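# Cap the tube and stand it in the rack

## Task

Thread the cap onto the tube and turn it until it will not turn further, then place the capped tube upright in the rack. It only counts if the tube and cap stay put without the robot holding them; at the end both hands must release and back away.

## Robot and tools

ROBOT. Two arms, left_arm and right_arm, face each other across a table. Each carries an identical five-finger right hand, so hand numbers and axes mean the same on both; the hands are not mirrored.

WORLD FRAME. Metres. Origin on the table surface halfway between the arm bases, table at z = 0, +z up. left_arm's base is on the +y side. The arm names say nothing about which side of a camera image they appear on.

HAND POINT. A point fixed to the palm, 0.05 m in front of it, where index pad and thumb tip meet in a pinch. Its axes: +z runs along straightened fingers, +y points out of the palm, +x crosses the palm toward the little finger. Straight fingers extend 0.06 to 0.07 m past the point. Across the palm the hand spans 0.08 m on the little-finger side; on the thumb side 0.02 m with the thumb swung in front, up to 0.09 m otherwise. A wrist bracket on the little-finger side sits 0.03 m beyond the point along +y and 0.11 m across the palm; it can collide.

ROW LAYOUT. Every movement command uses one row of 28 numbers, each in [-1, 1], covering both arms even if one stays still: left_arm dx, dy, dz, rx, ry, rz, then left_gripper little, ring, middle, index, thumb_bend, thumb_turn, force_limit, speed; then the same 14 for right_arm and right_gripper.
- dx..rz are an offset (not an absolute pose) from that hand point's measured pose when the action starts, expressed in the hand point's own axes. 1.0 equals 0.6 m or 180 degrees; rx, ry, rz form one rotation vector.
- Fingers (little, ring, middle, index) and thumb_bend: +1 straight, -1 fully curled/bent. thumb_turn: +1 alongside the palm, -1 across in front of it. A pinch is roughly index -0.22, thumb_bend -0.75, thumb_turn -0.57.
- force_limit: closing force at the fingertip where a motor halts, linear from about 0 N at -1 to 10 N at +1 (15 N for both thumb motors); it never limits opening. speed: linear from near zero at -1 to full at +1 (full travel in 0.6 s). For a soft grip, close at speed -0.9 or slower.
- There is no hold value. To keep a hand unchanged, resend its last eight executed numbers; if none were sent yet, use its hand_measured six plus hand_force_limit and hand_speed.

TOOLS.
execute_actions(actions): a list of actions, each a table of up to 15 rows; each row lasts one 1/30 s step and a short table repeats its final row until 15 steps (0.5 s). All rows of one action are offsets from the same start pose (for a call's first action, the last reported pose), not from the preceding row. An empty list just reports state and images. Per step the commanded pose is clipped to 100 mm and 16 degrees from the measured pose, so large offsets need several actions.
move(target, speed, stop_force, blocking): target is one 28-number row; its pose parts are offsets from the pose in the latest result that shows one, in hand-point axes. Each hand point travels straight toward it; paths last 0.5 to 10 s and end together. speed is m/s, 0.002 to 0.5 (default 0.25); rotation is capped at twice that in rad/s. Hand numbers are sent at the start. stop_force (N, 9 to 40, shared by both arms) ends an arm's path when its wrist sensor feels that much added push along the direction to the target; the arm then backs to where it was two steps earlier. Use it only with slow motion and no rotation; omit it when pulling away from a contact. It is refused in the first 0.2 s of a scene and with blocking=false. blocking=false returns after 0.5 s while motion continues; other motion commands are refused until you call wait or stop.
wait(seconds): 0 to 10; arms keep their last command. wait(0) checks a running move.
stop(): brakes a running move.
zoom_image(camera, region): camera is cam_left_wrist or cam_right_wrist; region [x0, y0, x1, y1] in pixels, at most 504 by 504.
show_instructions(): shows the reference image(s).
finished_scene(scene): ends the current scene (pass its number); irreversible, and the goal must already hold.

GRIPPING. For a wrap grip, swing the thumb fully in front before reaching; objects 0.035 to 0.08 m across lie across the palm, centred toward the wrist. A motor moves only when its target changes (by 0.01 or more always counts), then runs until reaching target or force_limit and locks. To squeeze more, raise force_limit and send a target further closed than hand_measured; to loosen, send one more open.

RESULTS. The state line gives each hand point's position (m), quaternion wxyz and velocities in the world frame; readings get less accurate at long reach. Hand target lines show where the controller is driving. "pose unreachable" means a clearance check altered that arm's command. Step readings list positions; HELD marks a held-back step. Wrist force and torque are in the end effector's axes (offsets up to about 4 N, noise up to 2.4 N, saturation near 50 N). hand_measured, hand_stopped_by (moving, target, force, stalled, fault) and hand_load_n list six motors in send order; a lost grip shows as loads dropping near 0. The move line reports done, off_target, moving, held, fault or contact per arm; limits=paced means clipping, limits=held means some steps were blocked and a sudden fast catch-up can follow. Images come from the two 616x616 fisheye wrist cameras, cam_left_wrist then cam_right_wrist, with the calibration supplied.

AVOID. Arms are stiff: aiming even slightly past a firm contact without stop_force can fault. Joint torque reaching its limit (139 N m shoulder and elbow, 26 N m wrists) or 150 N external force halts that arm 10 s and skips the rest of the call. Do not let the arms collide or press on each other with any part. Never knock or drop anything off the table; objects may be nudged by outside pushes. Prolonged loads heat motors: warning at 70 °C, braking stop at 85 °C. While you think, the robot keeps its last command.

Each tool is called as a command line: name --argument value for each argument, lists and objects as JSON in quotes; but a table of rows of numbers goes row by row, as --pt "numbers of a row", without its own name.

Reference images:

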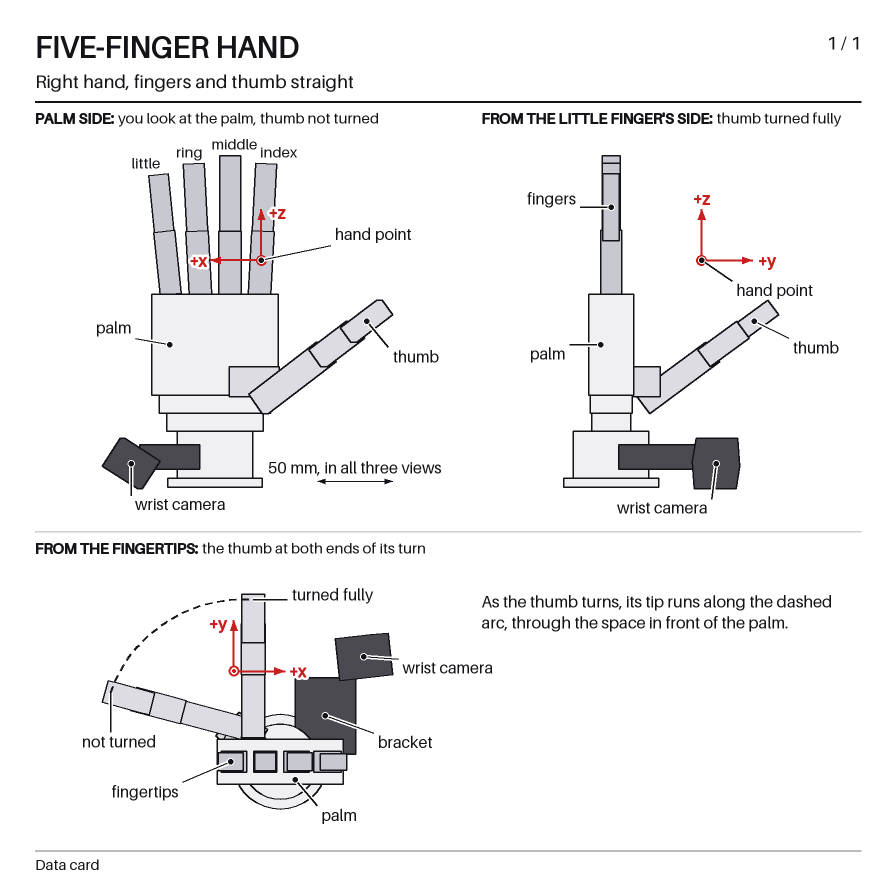

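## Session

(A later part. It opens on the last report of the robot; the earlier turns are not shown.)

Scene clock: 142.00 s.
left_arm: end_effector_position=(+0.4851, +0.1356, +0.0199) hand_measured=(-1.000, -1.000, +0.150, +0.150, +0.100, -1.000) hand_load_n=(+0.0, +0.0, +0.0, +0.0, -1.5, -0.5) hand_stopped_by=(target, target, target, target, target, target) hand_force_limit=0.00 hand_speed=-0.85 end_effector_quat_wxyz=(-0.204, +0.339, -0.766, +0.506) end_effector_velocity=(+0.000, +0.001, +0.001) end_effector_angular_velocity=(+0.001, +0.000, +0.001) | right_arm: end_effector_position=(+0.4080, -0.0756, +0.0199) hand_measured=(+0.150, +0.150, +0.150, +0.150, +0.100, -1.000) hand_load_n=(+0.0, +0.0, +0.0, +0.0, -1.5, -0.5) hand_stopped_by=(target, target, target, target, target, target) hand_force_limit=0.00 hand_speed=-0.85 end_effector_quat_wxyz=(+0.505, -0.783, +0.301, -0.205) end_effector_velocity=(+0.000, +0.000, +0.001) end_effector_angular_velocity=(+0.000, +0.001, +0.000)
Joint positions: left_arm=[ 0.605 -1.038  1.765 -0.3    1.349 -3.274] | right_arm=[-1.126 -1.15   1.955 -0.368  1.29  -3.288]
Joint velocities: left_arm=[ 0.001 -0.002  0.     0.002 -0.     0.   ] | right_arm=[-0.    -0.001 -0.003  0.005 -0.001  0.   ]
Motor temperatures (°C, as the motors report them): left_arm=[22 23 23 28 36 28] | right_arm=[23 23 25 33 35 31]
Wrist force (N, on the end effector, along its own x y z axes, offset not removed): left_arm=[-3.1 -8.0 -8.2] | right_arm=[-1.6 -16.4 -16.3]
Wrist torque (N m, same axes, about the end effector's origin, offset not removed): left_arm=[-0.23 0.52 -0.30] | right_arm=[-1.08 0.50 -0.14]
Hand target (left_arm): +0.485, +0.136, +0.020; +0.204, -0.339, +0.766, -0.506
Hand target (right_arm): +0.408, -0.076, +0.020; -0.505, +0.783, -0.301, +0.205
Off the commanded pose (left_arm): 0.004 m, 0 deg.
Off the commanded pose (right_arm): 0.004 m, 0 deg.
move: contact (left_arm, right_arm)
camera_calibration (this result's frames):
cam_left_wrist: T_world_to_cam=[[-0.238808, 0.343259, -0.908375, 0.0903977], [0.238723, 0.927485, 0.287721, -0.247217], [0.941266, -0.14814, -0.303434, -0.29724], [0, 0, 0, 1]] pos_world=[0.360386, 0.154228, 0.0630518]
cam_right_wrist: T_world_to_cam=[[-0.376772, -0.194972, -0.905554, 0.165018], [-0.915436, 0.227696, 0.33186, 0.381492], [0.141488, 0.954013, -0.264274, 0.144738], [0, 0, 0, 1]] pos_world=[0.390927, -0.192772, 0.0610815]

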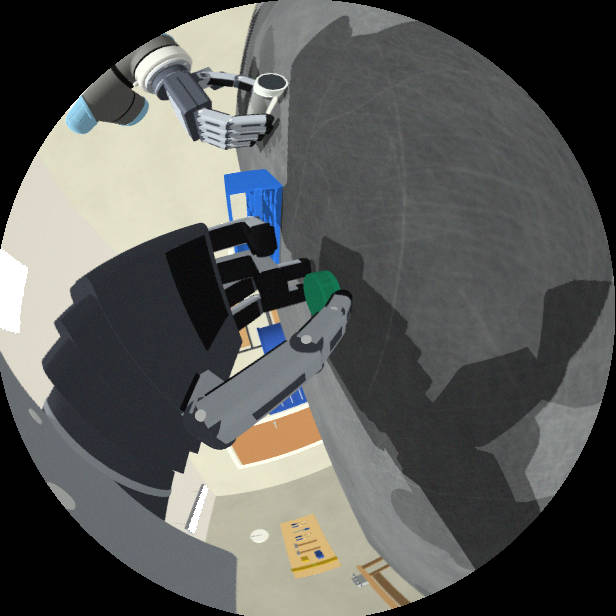

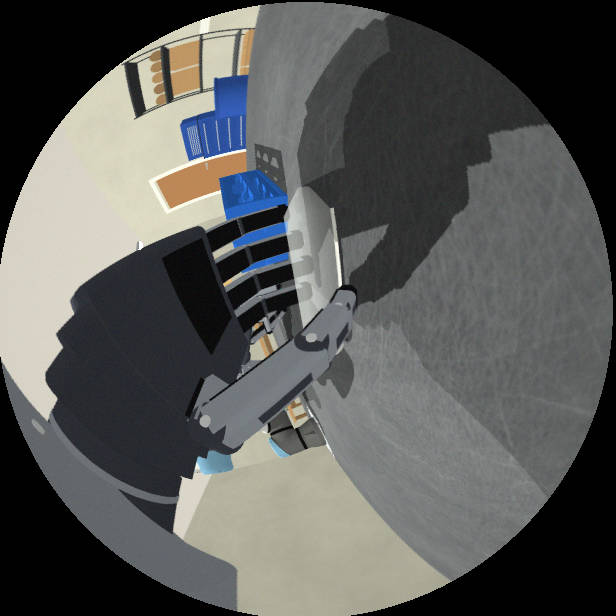

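Thumb on table. Tilt back a little, bend the thumb, and close.

move --target '[0,-0.001,0,-0.015,0,0,-1,-1,0.15,0.15,-0.1,-1,0,-0.85,0,-0.001,0,-0.015,0,0,0.15,0.15,0.15,0.15,-0.1,-1,0,-0.85]' --speed 0.05

move --target '[0,0,0,0,0,0,-1,-1,-0.3,-0.3,-0.1,-1,0.2,-0.9,0,0,0,0,0,0,0.15,0.15,-0.3,-0.3,-0.1,-1,0.3,-0.9]'

zoom_image --camera "cam_left_wrist" --region '[160,60,420,340]'

Scene clock: 152.27 s.
left_arm: end_effector_position=(+0.4852, +0.1354, +0.0205) hand_measured=(-1.000, -1.000, +0.150, +0.150, -0.100, -1.000) hand_load_n=(+0.0, +0.0, +0.0, +0.0, +0.0, +0.0) hand_stopped_by=(target, target, target, target, target, target) hand_force_limit=0.00 hand_speed=-0.85 end_effector_quat_wxyz=(-0.196, +0.344, -0.778, +0.488) end_effector_velocity=(+0.001, +0.001, +0.000) end_effector_angular_velocity=(-0.001, -0.001, +0.002) | right_arm: end_effector_position=(+0.4082, -0.0754, +0.0204) hand_measured=(+0.150, +0.150, +0.150, +0.150, -0.100, -1.000) hand_load_n=(+0.0, +0.0, +0.0, +0.0, +0.0, +0.0) hand_stopped_by=(target, target, target, target, target, target) hand_force_limit=0.00 hand_speed=-0.85 end_effector_quat_wxyz=(+0.486, -0.794, +0.306, -0.197) end_effector_velocity=(+0.000, +0.000, +0.001) end_effector_angular_velocity=(+0.000, -0.002, +0.000)
Joint positions: left_arm=[ 0.609 -1.028  1.721 -0.219  1.359 -3.282] | right_arm=[-1.12  -1.142  1.913 -0.287  1.303 -3.298]
Joint velocities: left_arm=[ 0.002 -0.    -0.001 -0.    -0.     0.   ] | right_arm=[ 0.    -0.    -0.    -0.001  0.    -0.001]
Motor temperatures (°C, as the motors report them): left_arm=[22 23 23 28 36 28] | right_arm=[23 23 25 33 35 31]
Wrist force (N, on the end effector, along its own x y z axes, offset not removed): left_arm=[-0.7 -0.8 -0.8] | right_arm=[-4.6 -0.7 0.8]
Wrist torque (N m, same axes, about the end effector's origin, offset not removed): left_arm=[0.20 -0.10 -0.02] | right_arm=[-0.24 0.77 -0.10]
Hand target (left_arm): +0.485, +0.135, +0.020; +0.196, -0.344, +0.778, -0.488
Hand target (right_arm): +0.408, -0.075, +0.020; -0.486, +0.794, -0.306, +0.197
Off the commanded pose (left_arm): 0.000 m, 0 deg.
Off the commanded pose (right_arm): 0.000 m, 0 deg.
move: done
camera_calibration (this result's frames):
cam_left_wrist: T_world_to_cam=[[-0.269061, 0.372689, -0.888093, 0.101266], [0.250172, 0.917491, 0.309233, -0.251915], [0.930064, -0.138974, -0.340098, -0.292332], [0, 0, 0, 1]] pos_world=[0.362157, 0.152762, 0.0684123]
cam_right_wrist: T_world_to_cam=[[-0.405608, -0.225637, -0.88576, 0.17467], [-0.904302, 0.240187, 0.352914, 0.377387], [0.133117, 0.944139, -0.301465, 0.148114], [0, 0, 0, 1]] pos_world=[0.392403, -0.191072, 0.0661821]

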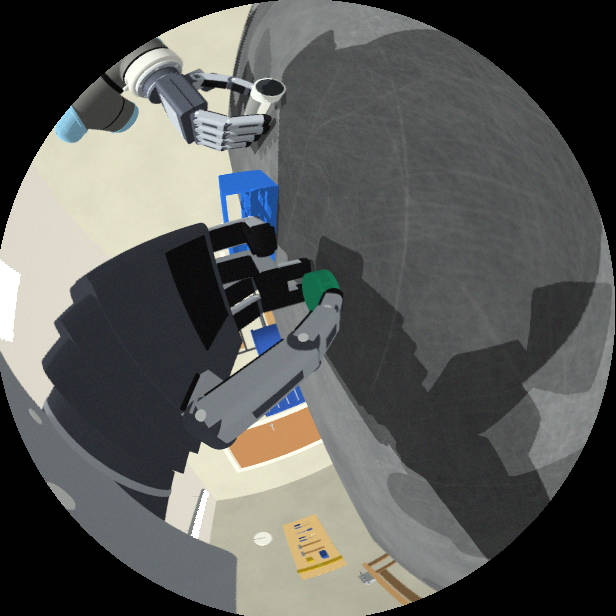

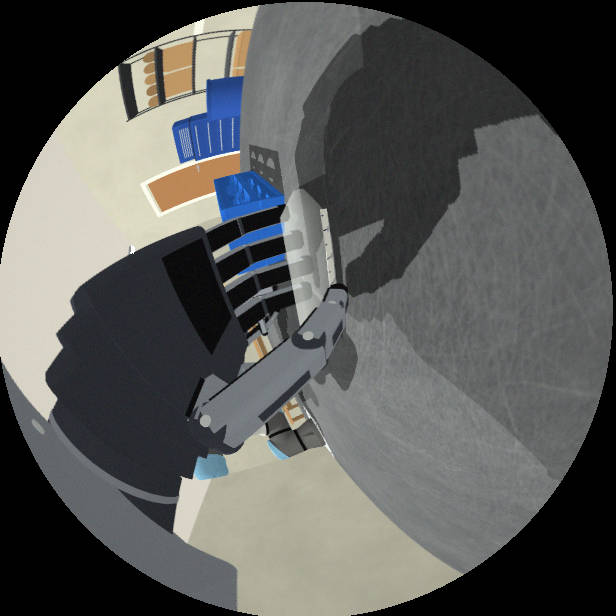

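Scene clock: 153.47 s.
left_arm: end_effector_position=(+0.4852, +0.1354, +0.0205) hand_measured=(-1.000, -1.000, +0.054, +0.070, -0.096, -1.000) hand_load_n=(+0.0, +0.0, +6.5, +3.5, +7.0, +1.0) hand_stopped_by=(target, target, force, force, target, target) hand_force_limit=0.20 hand_speed=-0.90 end_effector_quat_wxyz=(-0.196, +0.344, -0.778, +0.488) end_effector_velocity=(+0.000, +0.000, +0.000) end_effector_angular_velocity=(+0.000, +0.000, +0.000) | right_arm: end_effector_position=(+0.4082, -0.0754, +0.0204) hand_measured=(+0.150, +0.150, -0.002, -0.008, -0.094, -1.000) hand_load_n=(+0.0, +0.0, +6.0, +7.0, +11.0, +0.0) hand_stopped_by=(target, target, force, force, target, target) hand_force_limit=0.30 hand_speed=-0.90 end_effector_quat_wxyz=(+0.486, -0.794, +0.306, -0.197) end_effector_velocity=(+0.000, +0.000, +0.000) end_effector_angular_velocity=(-0.000, -0.001, +0.000)
Joint positions: left_arm=[ 0.609 -1.028  1.721 -0.219  1.359 -3.282] | right_arm=[-1.12  -1.142  1.913 -0.287  1.303 -3.298]
Joint velocities: left_arm=[ 0. -0. -0.  0. -0. -0.] | right_arm=[ 0.    -0.    -0.001  0.     0.    -0.001]
Motor temperatures (°C, as the motors report them): left_arm=[22 23 23 28 36 28] | right_arm=[23 23 25 33 35 31]
Wrist force (N, on the end effector, along its own x y z axes, offset not removed): left_arm=[-0.2 -1.8 -3.3] | right_arm=[-0.4 -4.2 -0.8]
Wrist torque (N m, same axes, about the end effector's origin, offset not removed): left_arm=[0.26 -0.10 -0.05] | right_arm=[-0.28 0.13 -0.02]
Hand target (left_arm): +0.485, +0.135, +0.020; +0.196, -0.344, +0.778, -0.488
Hand target (right_arm): +0.408, -0.075, +0.020; -0.486, +0.794, -0.306, +0.197
Off the commanded pose (left_arm): 0.000 m, 0 deg.
Off the commanded pose (right_arm): 0.000 m, 0 deg.
move: done
camera_calibration (this result's frames):
cam_left_wrist: T_world_to_cam=[[-0.26905, 0.372671, -0.888104, 0.101278], [0.250168, 0.917497, 0.309217, -0.251909], [0.930069, -0.138981, -0.340083, -0.292338], [0, 0, 0, 1]] pos_world=[0.362163, 0.152753, 0.0684211]
cam_right_wrist: T_world_to_cam=[[-0.405593, -0.22563, -0.885768, 0.174676], [-0.904308, 0.240181, 0.352901, 0.377392], [0.13312, 0.944142, -0.301454, 0.148109], [0, 0, 0, 1]] pos_world=[0.39241, -0.191066, 0.0661884]

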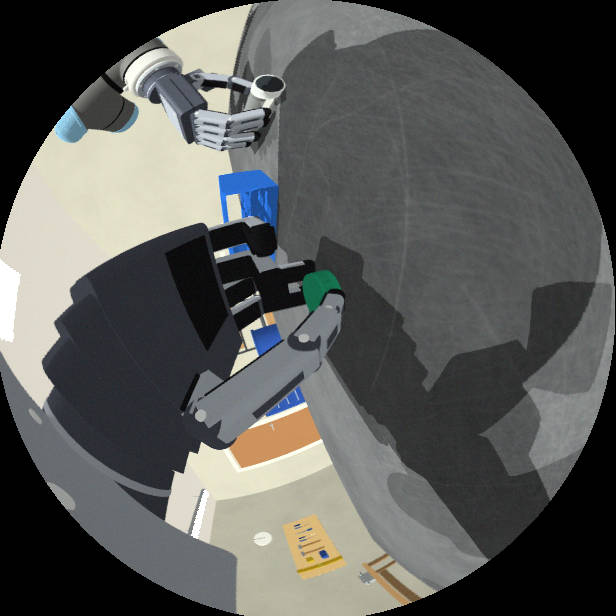

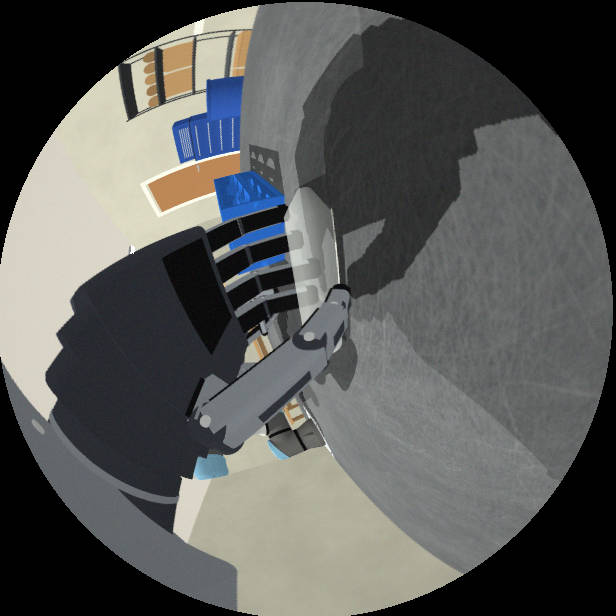

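Region (160, 60, 420, 340) of cam_left_wrist's 616x616 image, scaled by 1.800, with more detail than that image has; it fills the left 468 columns of this view, and the rest is white.

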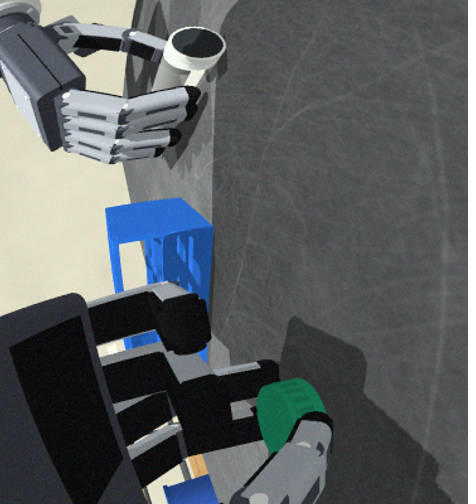

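move --target '[0.013,-0.387,-0.194,0,0,0,-1,-1,-0.3,-0.3,-0.1,-1,0.2,-0.9,0,-0.223,-0.112,0,0,0,0.15,0.15,-0.3,-0.3,-0.1,-1,0.3,-0.9]' --speed 0.2

move --target '[0.1,-0.02,0.05,0,0,0,-1,-1,-0.3,-0.3,-0.1,-1,0.2,-0.9,-0.08,-0.03,0.06,0,-0.2245,0.4465,0.15,0.15,-0.3,-0.3,-0.1,-1,0.3,-0.9]' --speed 0.35

Scene clock: 165.97 s.
left_arm: end_effector_position=(+0.4848, +0.1353, +0.2803) hand_measured=(-1.000, -1.000, +0.054, +0.070, -0.096, -1.000) hand_load_n=(+0.0, +0.0, +6.5, +3.5, +8.0, +1.0) hand_stopped_by=(target, target, force, force, target, target) hand_force_limit=0.20 hand_speed=-0.90 end_effector_quat_wxyz=(-0.197, +0.344, -0.778, +0.488) end_effector_velocity=(-0.000, -0.000, +0.001) end_effector_angular_velocity=(+0.002, +0.002, +0.000) | right_arm: end_effector_position=(+0.4066, -0.0737, +0.1699) hand_measured=(+0.150, +0.150, -0.002, -0.008, -0.094, -1.000) hand_load_n=(+0.0, +0.0, +6.5, +6.5, +11.5, -0.5) hand_stopped_by=(target, target, force, force, target, target) hand_force_limit=0.30 hand_speed=-0.90 end_effector_quat_wxyz=(+0.486, -0.794, +0.306, -0.197) end_effector_velocity=(+0.000, +0.000, +0.002) end_effector_angular_velocity=(-0.000, -0.002, +0.001)
Joint positions: left_arm=[ 0.608 -1.26   1.34   0.394  1.358 -3.283] | right_arm=[-1.115 -1.342  1.739  0.088  1.308 -3.295]
Joint velocities: left_arm=[-0.     0.002 -0.007  0.008 -0.    -0.   ] | right_arm=[-0.    -0.001 -0.003  0.004 -0.001 -0.002]
Motor temperatures (°C, as the motors report them): left_arm=[22 23 23 28 36 28] | right_arm=[23 23 25 33 35 31]
Wrist force (N, on the end effector, along its own x y z axes, offset not removed): left_arm=[-0.7 2.9 -0.6] | right_arm=[-3.1 -0.2 1.6]
Wrist torque (N m, same axes, about the end effector's origin, offset not removed): left_arm=[0.63 0.03 0.12] | right_arm=[-0.21 0.36 -0.15]
Hand target (left_arm): +0.485, +0.135, +0.280; +0.196, -0.344, +0.778, -0.488
Hand target (right_arm): +0.407, -0.074, +0.170; -0.486, +0.794, -0.306, +0.197
Off the commanded pose (left_arm): 0.000 m, 0 deg.
Off the commanded pose (right_arm): 0.000 m, 0 deg.
move: done
camera_calibration (this result's frames):
cam_left_wrist: T_world_to_cam=[[-0.268875, 0.372511, -0.888224, 0.331928], [0.250076, 0.917557, 0.309112, -0.331909], [0.930144, -0.139011, -0.339864, -0.203696], [0, 0, 0, 1]] pos_world=[0.361717, 0.152583, 0.328194]
cam_right_wrist: T_world_to_cam=[[-0.405646, -0.225551, -0.885764, 0.306856], [-0.904281, 0.240196, 0.352962, 0.322806], [0.133146, 0.944157, -0.301396, 0.191751], [0, 0, 0, 1]] pos_world=[0.390851, -0.189368, 0.215657]

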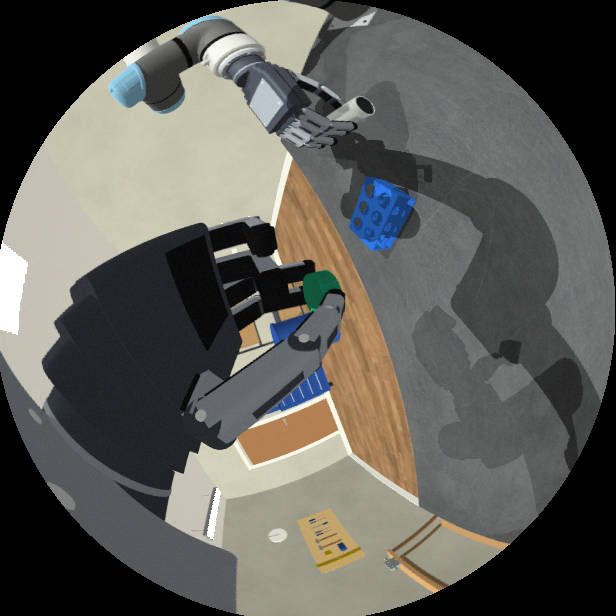

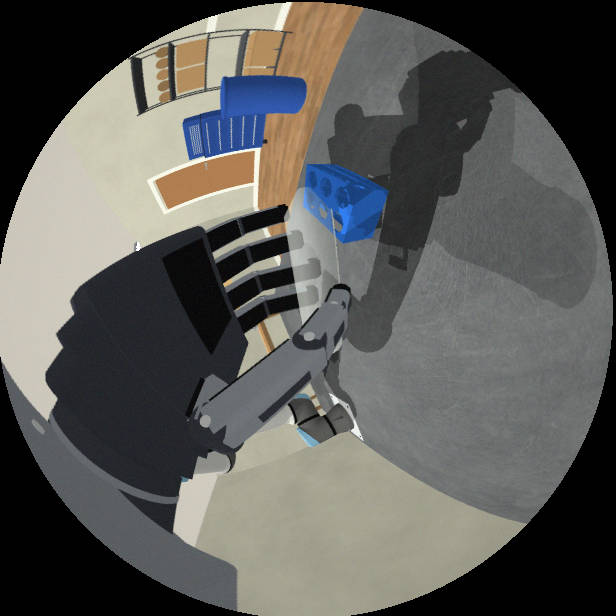

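Scene clock: 168.83 s.
left_arm: end_effector_position=(+0.4669, +0.0695, +0.2793) hand_measured=(-1.000, -1.000, +0.054, +0.070, -0.096, -1.000) hand_load_n=(+0.0, +0.0, +6.5, +3.5, +8.0, +1.0) hand_stopped_by=(target, target, force, force, target, target) hand_force_limit=0.20 hand_speed=-0.90 end_effector_quat_wxyz=(-0.197, +0.344, -0.778, +0.488) end_effector_velocity=(+0.000, -0.000, +0.000) end_effector_angular_velocity=(+0.000, -0.000, -0.000) | right_arm: end_effector_position=(+0.3985, -0.0117, +0.1692) hand_measured=(+0.150, +0.150, -0.002, -0.008, -0.094, -1.000) hand_load_n=(+0.0, +0.0, +6.5, +6.5, +11.5, -0.5) hand_stopped_by=(target, target, force, force, target, target) hand_force_limit=0.30 hand_speed=-0.90 end_effector_quat_wxyz=(+0.566, -0.432, +0.564, +0.419) end_effector_velocity=(+0.000, +0.000, -0.001) end_effector_angular_velocity=(+0.010, +0.004, -0.003)
Joint positions: left_arm=[ 0.511 -1.169  1.22   0.436  1.272 -3.329] | right_arm=[-1.273 -1.071  1.919 -0.834  0.644 -1.599]
Joint velocities: left_arm=[ 0.     0.    -0.001  0.001  0.     0.   ] | right_arm=[ 0.002  0.003  0.007 -0.024  0.005  0.019]
Motor temperatures (°C, as the motors report them): left_arm=[22 23 23 28 36 28] | right_arm=[23 23 25 33 35 31]
Wrist force (N, on the end effector, along its own x y z axes, offset not removed): left_arm=[0.3 -2.1 3.1] | right_arm=[-0.5 -2.0 1.8]
Wrist torque (N m, same axes, about the end effector's origin, offset not removed): left_arm=[-0.41 -0.27 -0.15] | right_arm=[-0.39 0.03 0.07]
Hand target (left_arm): +0.467, +0.069, +0.279; +0.197, -0.344, +0.778, -0.488
Hand target (right_arm): +0.399, -0.012, +0.169; +0.566, -0.431, +0.564, +0.419
Off the commanded pose (left_arm): 0.000 m, 0 deg.
Off the commanded pose (right_arm): 0.000 m, 0 deg.
move: done
camera_calibration (this result's frames):
cam_left_wrist: T_world_to_cam=[[-0.268913, 0.372483, -0.888224, 0.350727], [0.25009, 0.917567, 0.309072, -0.266788], [0.930129, -0.139023, -0.3399, -0.196493], [0, 0, 0, 1]] pos_world=[0.3438, 0.0868391, 0.327193]
cam_right_wrist: T_world_to_cam=[[-0.949847, 0.277939, 0.14332, 0.365587], [-0.0384953, -0.558746, 0.828445, -0.13397], [0.310337, 0.781378, 0.541423, -0.0810703], [0, 0, 0, 1]] pos_world=[0.367253, -0.11312, 0.102484]

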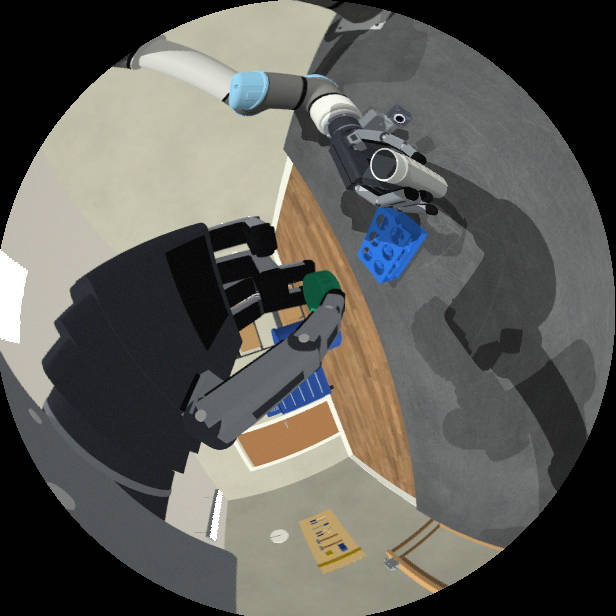

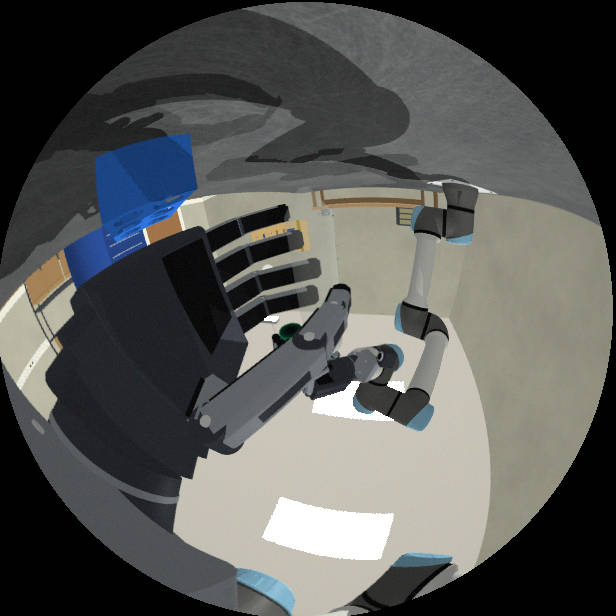

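move --target '[0.1555,0.053,0.013,0,0,0,-1,-1,-0.3,-0.3,-0.1,-1,0.2,-0.9,0,0,0,0,0,0,0.15,0.15,-0.3,-0.3,-0.1,-1,0.3,-0.9]' --speed 0.1

zoom_image --camera "cam_left_wrist" --region '[280,190,460,370]'

zoom_image --camera "cam_right_wrist" --region '[230,180,470,420]'

Scene clock: 185.00 s.
left_arm: end_effector_position=(+0.3970, +0.0062, +0.2500) hand_measured=(-1.000, -1.000, +0.054, +0.070, -0.096, -1.000) hand_load_n=(+0.0, +0.0, +6.5, +3.5, +8.0, +1.0) hand_stopped_by=(target, target, force, force, target, target) hand_force_limit=0.20 hand_speed=-0.90 end_effector_quat_wxyz=(-0.196, +0.344, -0.778, +0.488) end_effector_velocity=(-0.000, -0.001, -0.000) end_effector_angular_velocity=(-0.000, +0.000, +0.001) | right_arm: end_effector_position=(+0.3985, -0.0117, +0.1691) hand_measured=(+0.150, +0.150, -0.002, -0.008, -0.094, -1.000) hand_load_n=(+0.0, +0.0, +6.5, +6.5, +11.5, -0.5) hand_stopped_by=(target, target, force, force, target, target) hand_force_limit=0.30 hand_speed=-0.90 end_effector_quat_wxyz=(+0.566, -0.432, +0.564, +0.419) end_effector_velocity=(+0.000, -0.000, +0.000) end_effector_angular_velocity=(+0.000, +0.001, -0.001)
Joint positions: left_arm=[ 0.34  -1.131  1.243  0.406  1.122 -3.418] | right_arm=[-1.273 -1.071  1.919 -0.834  0.644 -1.599]
Joint velocities: left_arm=[-0.002  0.001 -0.001 -0.    -0.002 -0.002] | right_arm=[-0.001 -0.     0.001 -0.001  0.     0.001]
Motor temperatures (°C, as the motors report them): left_arm=[22 23 23 28 36 28] | right_arm=[23 23 25 33 35 31]
Wrist force (N, on the end effector, along its own x y z axes, offset not removed): left_arm=[-0.3 2.9 0.5] | right_arm=[-0.2 -1.8 -1.6]
Wrist torque (N m, same axes, about the end effector's origin, offset not removed): left_arm=[0.67 0.02 -0.04] | right_arm=[-0.08 0.22 0.07]
Hand target (left_arm): +0.397, +0.006, +0.250; +0.196, -0.344, +0.778, -0.488
Hand target (right_arm): +0.399, -0.012, +0.169; +0.566, -0.432, +0.564, +0.419
Off the commanded pose (left_arm): 0.000 m, 0 deg.
Off the commanded pose (right_arm): 0.000 m, 0 deg.
move: done
camera_calibration (this result's frames):
cam_left_wrist: T_world_to_cam=[[-0.268996, 0.372492, -0.888195, 0.329516], [0.250147, 0.917559, 0.309049, -0.182176], [0.93009, -0.139047, -0.339998, -0.15015], [0, 0, 0, 1]] pos_world=[0.273862, 0.0235377, 0.297925]
cam_right_wrist: T_world_to_cam=[[-0.949865, 0.277872, 0.143328, 0.365548], [-0.0384482, -0.558748, 0.828446, -0.133971], [0.310286, 0.781401, 0.541419, -0.0810565], [0, 0, 0, 1]] pos_world=[0.367221, -0.113094, 0.10248]

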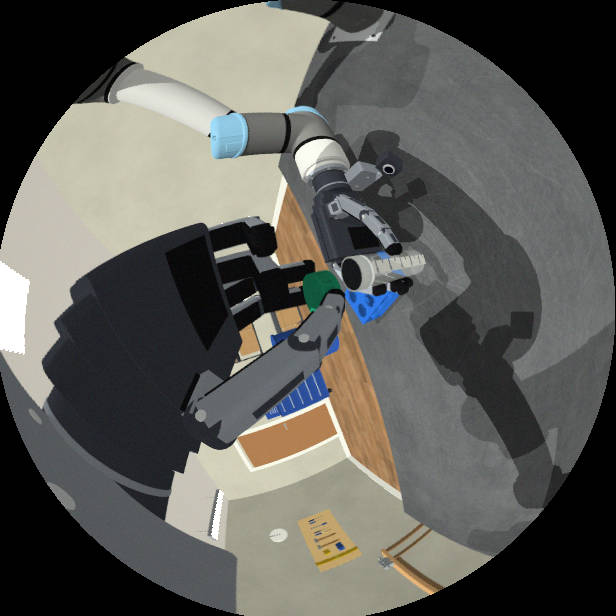

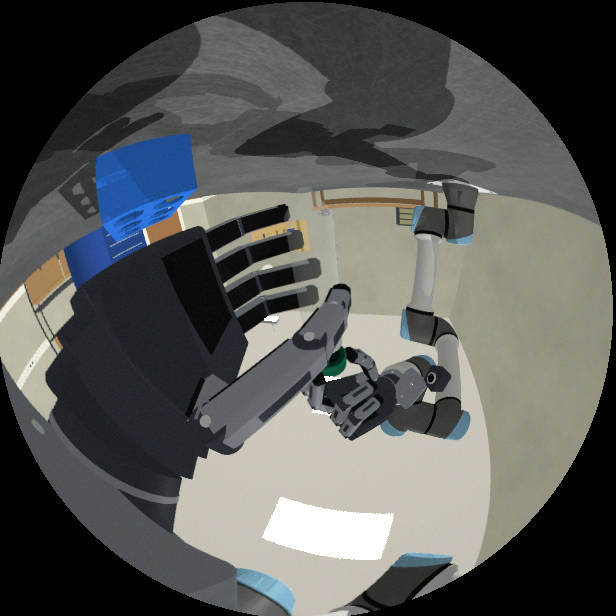

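Region (280, 190, 460, 370) of cam_left_wrist's 616x616 image, scaled by 2.800, with more detail than that image has.

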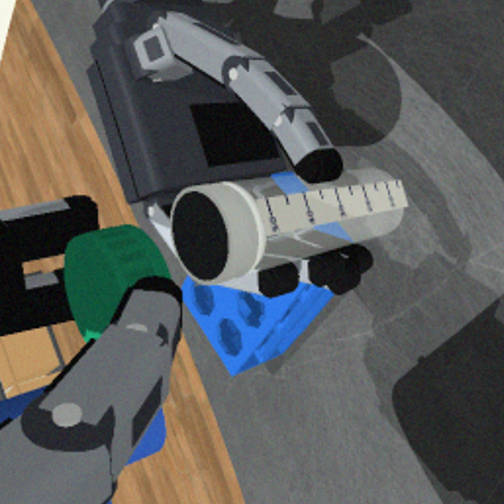

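Region (230, 180, 470, 420) of cam_right_wrist's 616x616 image, scaled by 2.100, with more detail than that image has.

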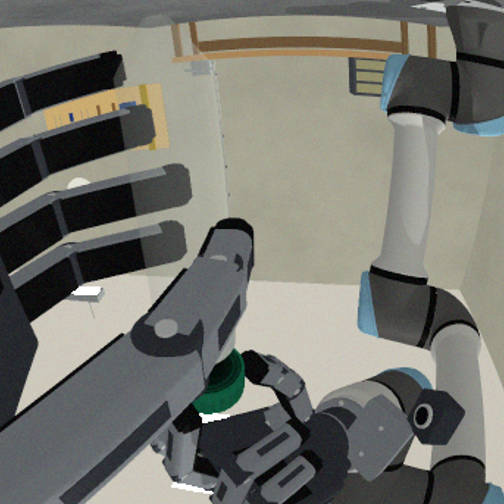

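move --target '[0.0037,0.0185,0.019,0,0,0,-1,-1,-0.3,-0.3,-0.1,-1,0.2,-0.9,0,0,0,0,0,0,0.15,0.15,-0.3,-0.3,-0.1,-1,0.3,-0.9]' --speed 0.03

zoom_image --camera "cam_left_wrist" --region '[290,220,430,360]'

zoom_image --camera "cam_right_wrist" --region '[260,260,400,400]'

Scene clock: 212.73 s.
left_arm: end_effector_position=(+0.3989, +0.0007, +0.2352) hand_measured=(-1.000, -1.000, +0.054, +0.070, -0.096, -1.000) hand_load_n=(+0.0, +0.0, +6.5, +3.5, +8.0, +1.0) hand_stopped_by=(target, target, force, force, target, target) hand_force_limit=0.20 hand_speed=-0.90 end_effector_quat_wxyz=(-0.196, +0.344, -0.778, +0.488) end_effector_velocity=(+0.001, -0.000, -0.001) end_effector_angular_velocity=(+0.000, +0.000, +0.001) | right_arm: end_effector_position=(+0.3985, -0.0117, +0.1692) hand_measured=(+0.150, +0.150, -0.002, -0.008, -0.094, -1.000) hand_load_n=(+0.0, +0.0, +6.5, +6.5, +11.5, -0.5) hand_stopped_by=(target, target, force, force, target, target) hand_force_limit=0.30 hand_speed=-0.90 end_effector_quat_wxyz=(+0.566, -0.432, +0.564, +0.419) end_effector_velocity=(-0.000, -0.000, +0.000) end_effector_angular_velocity=(-0.000, -0.000, +0.000)
Joint positions: left_arm=[ 0.34  -1.111  1.253  0.377  1.122 -3.417] | right_arm=[-1.273 -1.071  1.919 -0.834  0.644 -1.599]
Joint velocities: left_arm=[ 0.001  0.002  0.    -0.002  0.001  0.   ] | right_arm=[ 0.    -0.001  0.001  0.001 -0.    -0.001]
Motor temperatures (°C, as the motors report them): left_arm=[22 23 23 28 36 28] | right_arm=[23 23 26 33 35 31]
Wrist force (N, on the end effector, along its own x y z axes, offset not removed): left_arm=[-0.9 0.5 0.1] | right_arm=[-1.6 -1.4 1.1]
Wrist torque (N m, same axes, about the end effector's origin, offset not removed): left_arm=[0.26 -0.05 -0.25] | right_arm=[-0.13 0.27 -0.08]
Hand target (left_arm): +0.399, +0.001, +0.235; +0.196, -0.344, +0.778, -0.488
Hand target (right_arm): +0.398, -0.012, +0.169; +0.566, -0.432, +0.564, +0.419
Off the commanded pose (left_arm): 0.000 m, 0 deg.
Off the commanded pose (right_arm): 0.000 m, 0 deg.
move: done
camera_calibration (this result's frames):
cam_left_wrist: T_world_to_cam=[[-0.269007, 0.372481, -0.888196, 0.318922], [0.250148, 0.917564, 0.309035, -0.173069], [0.930087, -0.139047, -0.340006, -0.157765], [0, 0, 0, 1]] pos_world=[0.27582, 0.0180724, 0.283109]
cam_right_wrist: T_world_to_cam=[[-0.949847, 0.27794, 0.143321, 0.365587], [-0.0384953, -0.558746, 0.828445, -0.13397], [0.310337, 0.781378, 0.541423, -0.0810705], [0, 0, 0, 1]] pos_world=[0.367254, -0.11312, 0.102484]

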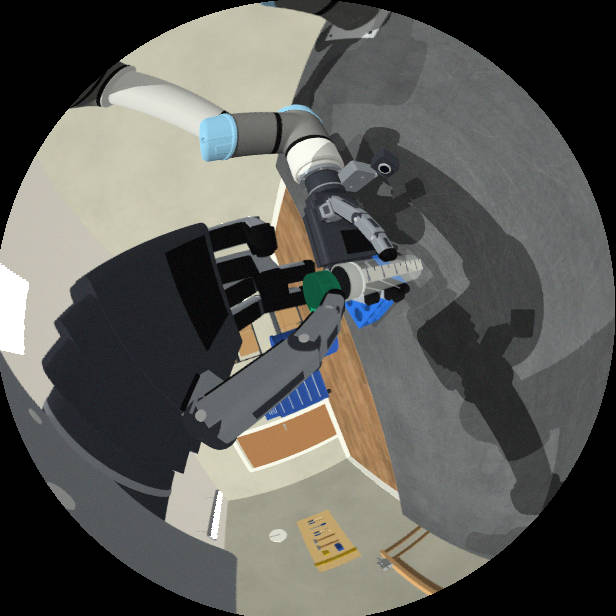

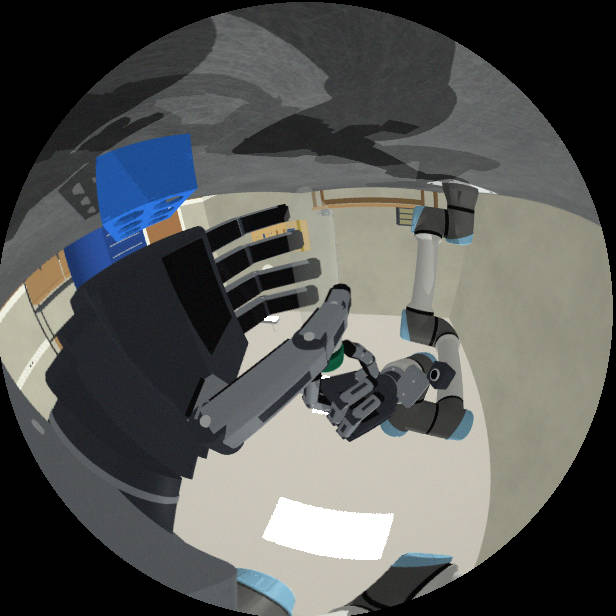

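Region (290, 220, 430, 360) of cam_left_wrist's 616x616 image, scaled by 3.600, with more detail than that image has.

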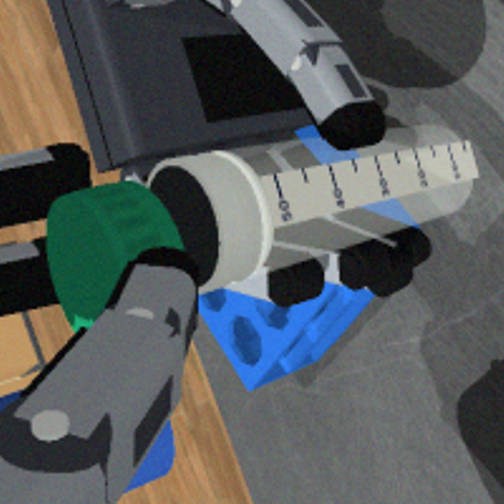

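Region (260, 260, 400, 400) of cam_right_wrist's 616x616 image, scaled by 3.600, with more detail than that image has.

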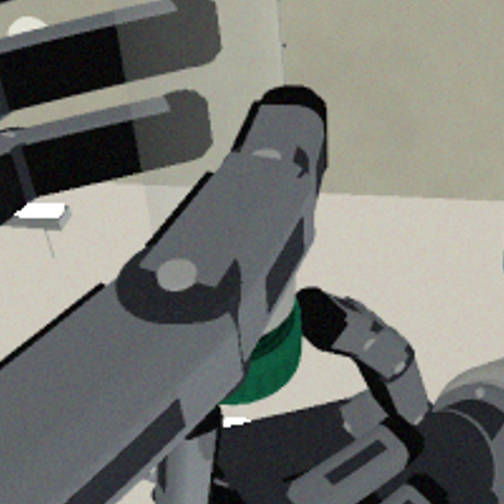

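move --target '[0.0063,0.0088,0.0088,0,0,0,-1,-1,-0.3,-0.3,-0.1,-1,0.2,-0.9,0,0,0,0,0,0,0.15,0.15,-0.3,-0.3,-0.1,-1,0.3,-0.9]' --speed 0.01

zoom_image --camera "cam_left_wrist" --region '[290,240,390,340]'

zoom_image --camera "cam_right_wrist" --region '[290,300,380,390]'

Scene clock: 225.60 s.
left_arm: end_effector_position=(+0.3979, -0.0037, +0.2283) hand_measured=(-1.000, -1.000, +0.054, +0.070, -0.096, -1.000) hand_load_n=(+0.0, +0.0, +6.5, +3.5, +8.0, +1.0) hand_stopped_by=(target, target, force, force, target, target) hand_force_limit=0.20 hand_speed=-0.90 end_effector_quat_wxyz=(-0.196, +0.344, -0.778, +0.488) end_effector_velocity=(-0.000, -0.001, -0.001) end_effector_angular_velocity=(-0.000, -0.001, +0.001) | right_arm: end_effector_position=(+0.3985, -0.0117, +0.1692) hand_measured=(+0.150, +0.150, -0.002, -0.008, -0.094, -1.000) hand_load_n=(+0.0, +0.0, +6.5, +6.5, +11.5, -0.5) hand_stopped_by=(target, target, force, force, target, target) hand_force_limit=0.30 hand_speed=-0.90 end_effector_quat_wxyz=(+0.566, -0.432, +0.564, +0.419) end_effector_velocity=(+0.001, +0.000, -0.000) end_effector_angular_velocity=(+0.000, -0.001, -0.001)
Joint positions: left_arm=[ 0.336 -1.1    1.254  0.366  1.119 -3.42 ] | right_arm=[-1.273 -1.071  1.919 -0.834  0.644 -1.599]
Joint velocities: left_arm=[-0.001  0.002 -0.001 -0.002 -0.002 -0.   ] | right_arm=[-0.     0.001 -0.001  0.     0.001 -0.   ]
Motor temperatures (°C, as the motors report them): left_arm=[22 23 23 28 36 28] | right_arm=[23 23 26 33 35 31]
Wrist force (N, on the end effector, along its own x y z axes, offset not removed): left_arm=[-0.7 2.8 3.4] | right_arm=[-3.6 1.3 1.2]
Wrist torque (N m, same axes, about the end effector's origin, offset not removed): left_arm=[0.49 -0.08 -0.02] | right_arm=[0.05 0.46 -0.20]
Hand target (left_arm): +0.398, -0.004, +0.228; +0.196, -0.344, +0.778, -0.488
Hand target (right_arm): +0.399, -0.012, +0.169; +0.566, -0.432, +0.564, +0.419
Off the commanded pose (left_arm): 0.000 m, 0 deg.
Off the commanded pose (right_arm): 0.000 m, 0 deg.
move: done
camera_calibration (this result's frames):
cam_left_wrist: T_world_to_cam=[[-0.269011, 0.372483, -0.888194, 0.31422], [0.250151, 0.917563, 0.309035, -0.166642], [0.930085, -0.139049, -0.340012, -0.159773], [0, 0, 0, 1]] pos_world=[0.274817, 0.0136463, 0.276262]
cam_right_wrist: T_world_to_cam=[[-0.949867, 0.27787, 0.14332, 0.365549], [-0.0384549, -0.558749, 0.828445, -0.133972], [0.31028, 0.781401, 0.541423, -0.0810576], [0, 0, 0, 1]] pos_world=[0.367221, -0.113093, 0.102484]

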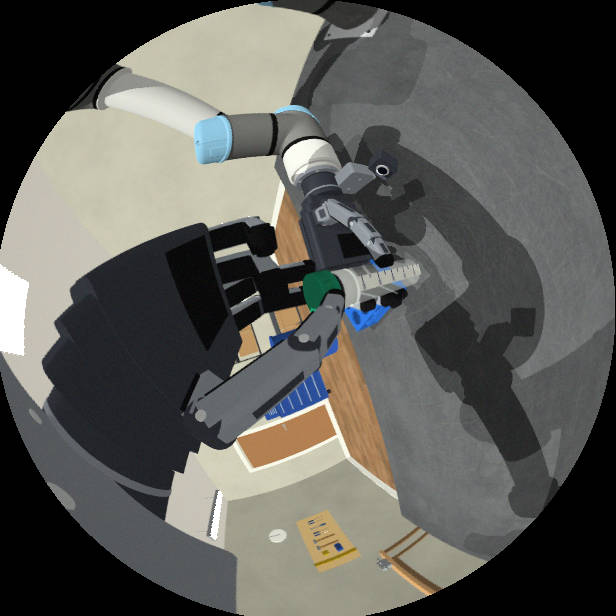

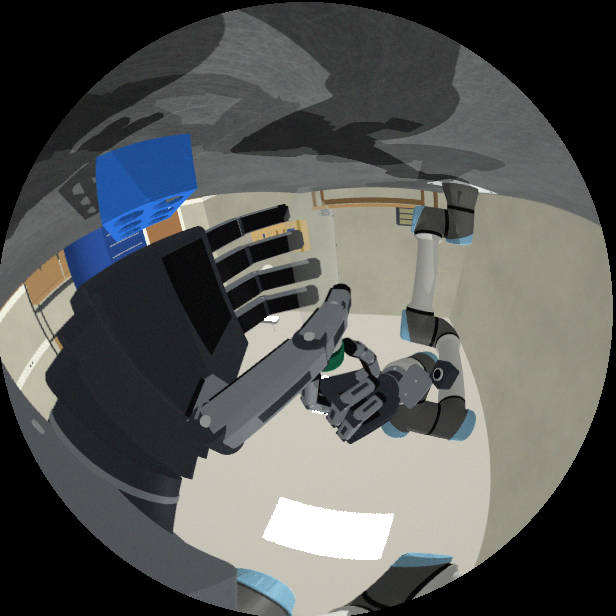

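Region (290, 240, 390, 340) of cam_left_wrist's 616x616 image, scaled by 5.040, with more detail than that image has.

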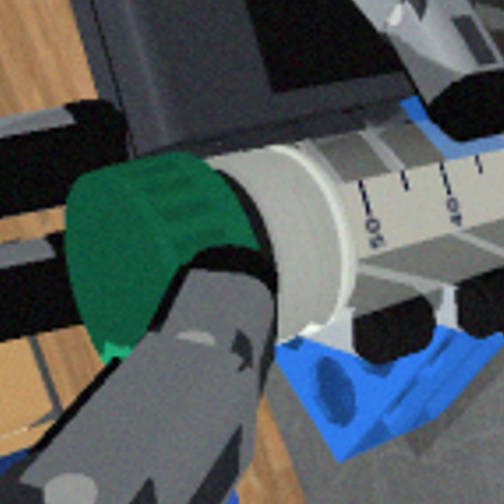

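Region (290, 300, 380, 390) of cam_right_wrist's 616x616 image, scaled by 5.600, with more detail than that image has.

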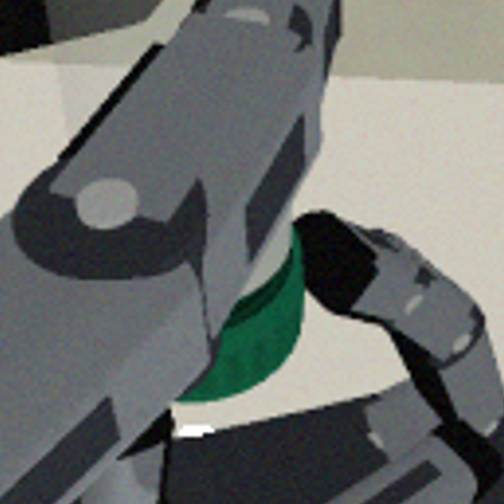

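move --target '[0,0.0104,0.0052,0,0,0,-1,-1,-0.3,-0.3,-0.1,-1,0.2,-0.9,0,0,0,0,0,0,0.15,0.15,-0.3,-0.3,-0.1,-1,0.3,-0.9]' --speed 0.004 --stop_force 9

zoom_image --camera "cam_left_wrist" --region '[290,240,390,340]'

zoom_image --camera "cam_right_wrist" --region '[290,300,380,390]'

Scene clock: 237.97 s.
left_arm: end_effector_position=(+0.3978, -0.0038, +0.2214) hand_measured=(-1.000, -1.000, +0.054, +0.070, -0.096, -1.000) hand_load_n=(+0.0, +0.0, +6.5, +3.5, +8.0, +1.0) hand_stopped_by=(target, target, force, force, target, target) hand_force_limit=0.20 hand_speed=-0.90 end_effector_quat_wxyz=(-0.196, +0.344, -0.778, +0.488) end_effector_velocity=(+0.000, +0.000, -0.001) end_effector_angular_velocity=(+0.000, +0.001, -0.001) | right_arm: end_effector_position=(+0.3985, -0.0117, +0.1692) hand_measured=(+0.150, +0.150, -0.002, -0.008, -0.094, -1.000) hand_load_n=(+0.0, +0.0, +6.5, +6.5, +11.5, -0.5) hand_stopped_by=(target, target, force, force, target, target) hand_force_limit=0.30 hand_speed=-0.90 end_effector_quat_wxyz=(+0.566, -0.432, +0.564, +0.419) end_effector_velocity=(-0.001, -0.000, -0.001) end_effector_angular_velocity=(-0.001, +0.001, -0.001)
Joint positions: left_arm=[ 0.336 -1.098  1.267  0.35   1.119 -3.42 ] | right_arm=[-1.273 -1.071  1.919 -0.834  0.644 -1.599]
Joint velocities: left_arm=[ 0.001  0.     0.002 -0.002  0.002  0.   ] | right_arm=[-0.    -0.     0.002  0.001  0.001 -0.001]
Motor temperatures (°C, as the motors report them): left_arm=[22 23 23 28 36 28] | right_arm=[23 23 26 33 35 31]
Wrist force (N, on the end effector, along its own x y z axes, offset not removed): left_arm=[-1.4 -1.1 -0.7] | right_arm=[-2.7 -0.4 2.3]
Wrist torque (N m, same axes, about the end effector's origin, offset not removed): left_arm=[-0.24 0.21 -0.07] | right_arm=[-0.17 0.27 0.02]
Hand target (left_arm): +0.398, -0.004, +0.221; +0.196, -0.344, +0.778, -0.488
Hand target (right_arm): +0.398, -0.012, +0.169; +0.566, -0.432, +0.564, +0.419
Off the commanded pose (left_arm): 0.000 m, 0 deg.
Off the commanded pose (right_arm): 0.000 m, 0 deg.
move: done
camera_calibration (this result's frames):
cam_left_wrist: T_world_to_cam=[[-0.269015, 0.372486, -0.888192, 0.308099], [0.250151, 0.917562, 0.309038, -0.164342], [0.930084, -0.139046, -0.340016, -0.162016], [0, 0, 0, 1]] pos_world=[0.274682, 0.0135038, 0.269351]
cam_right_wrist: T_world_to_cam=[[-0.949847, 0.277939, 0.14332, 0.365587], [-0.0384955, -0.558747, 0.828445, -0.13397], [0.310337, 0.781378, 0.541423, -0.0810704], [0, 0, 0, 1]] pos_world=[0.367254, -0.11312, 0.102485]

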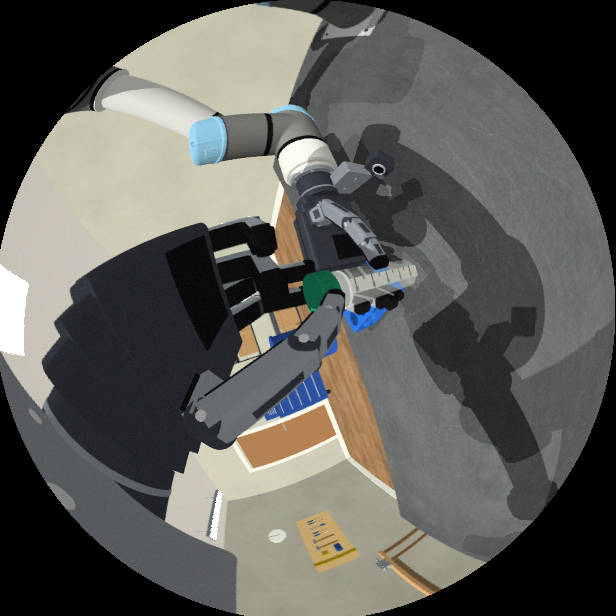

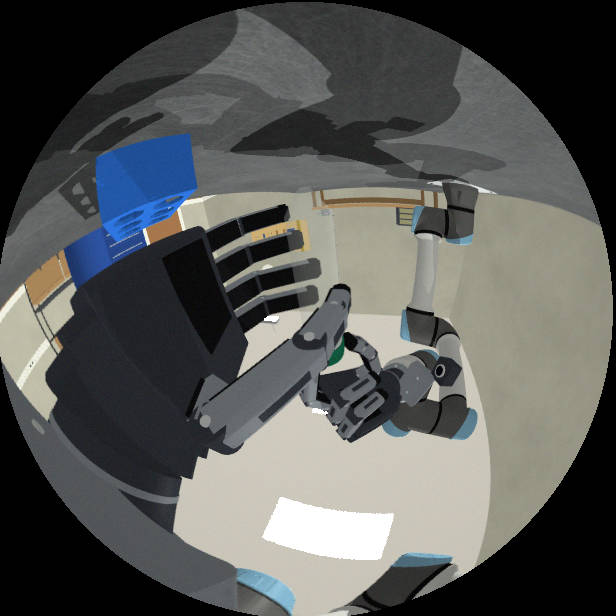

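Region (290, 240, 390, 340) of cam_left_wrist's 616x616 image, scaled by 5.040, with more detail than that image has.

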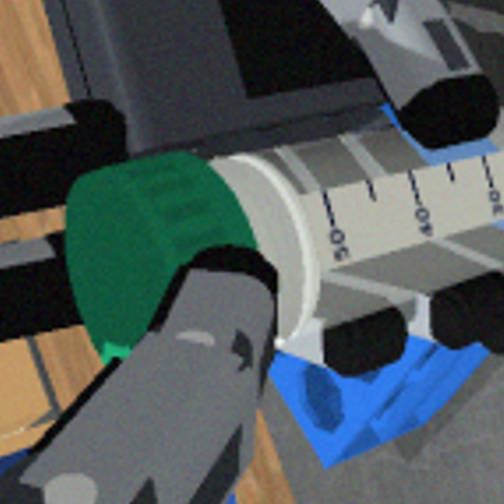

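Region (290, 300, 380, 390) of cam_right_wrist's 616x616 image, scaled by 5.600, with more detail than that image has.

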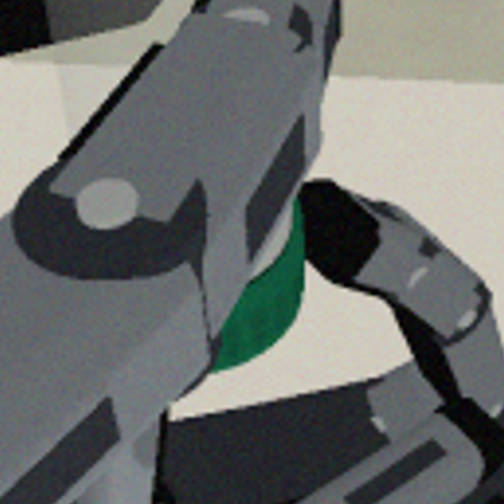

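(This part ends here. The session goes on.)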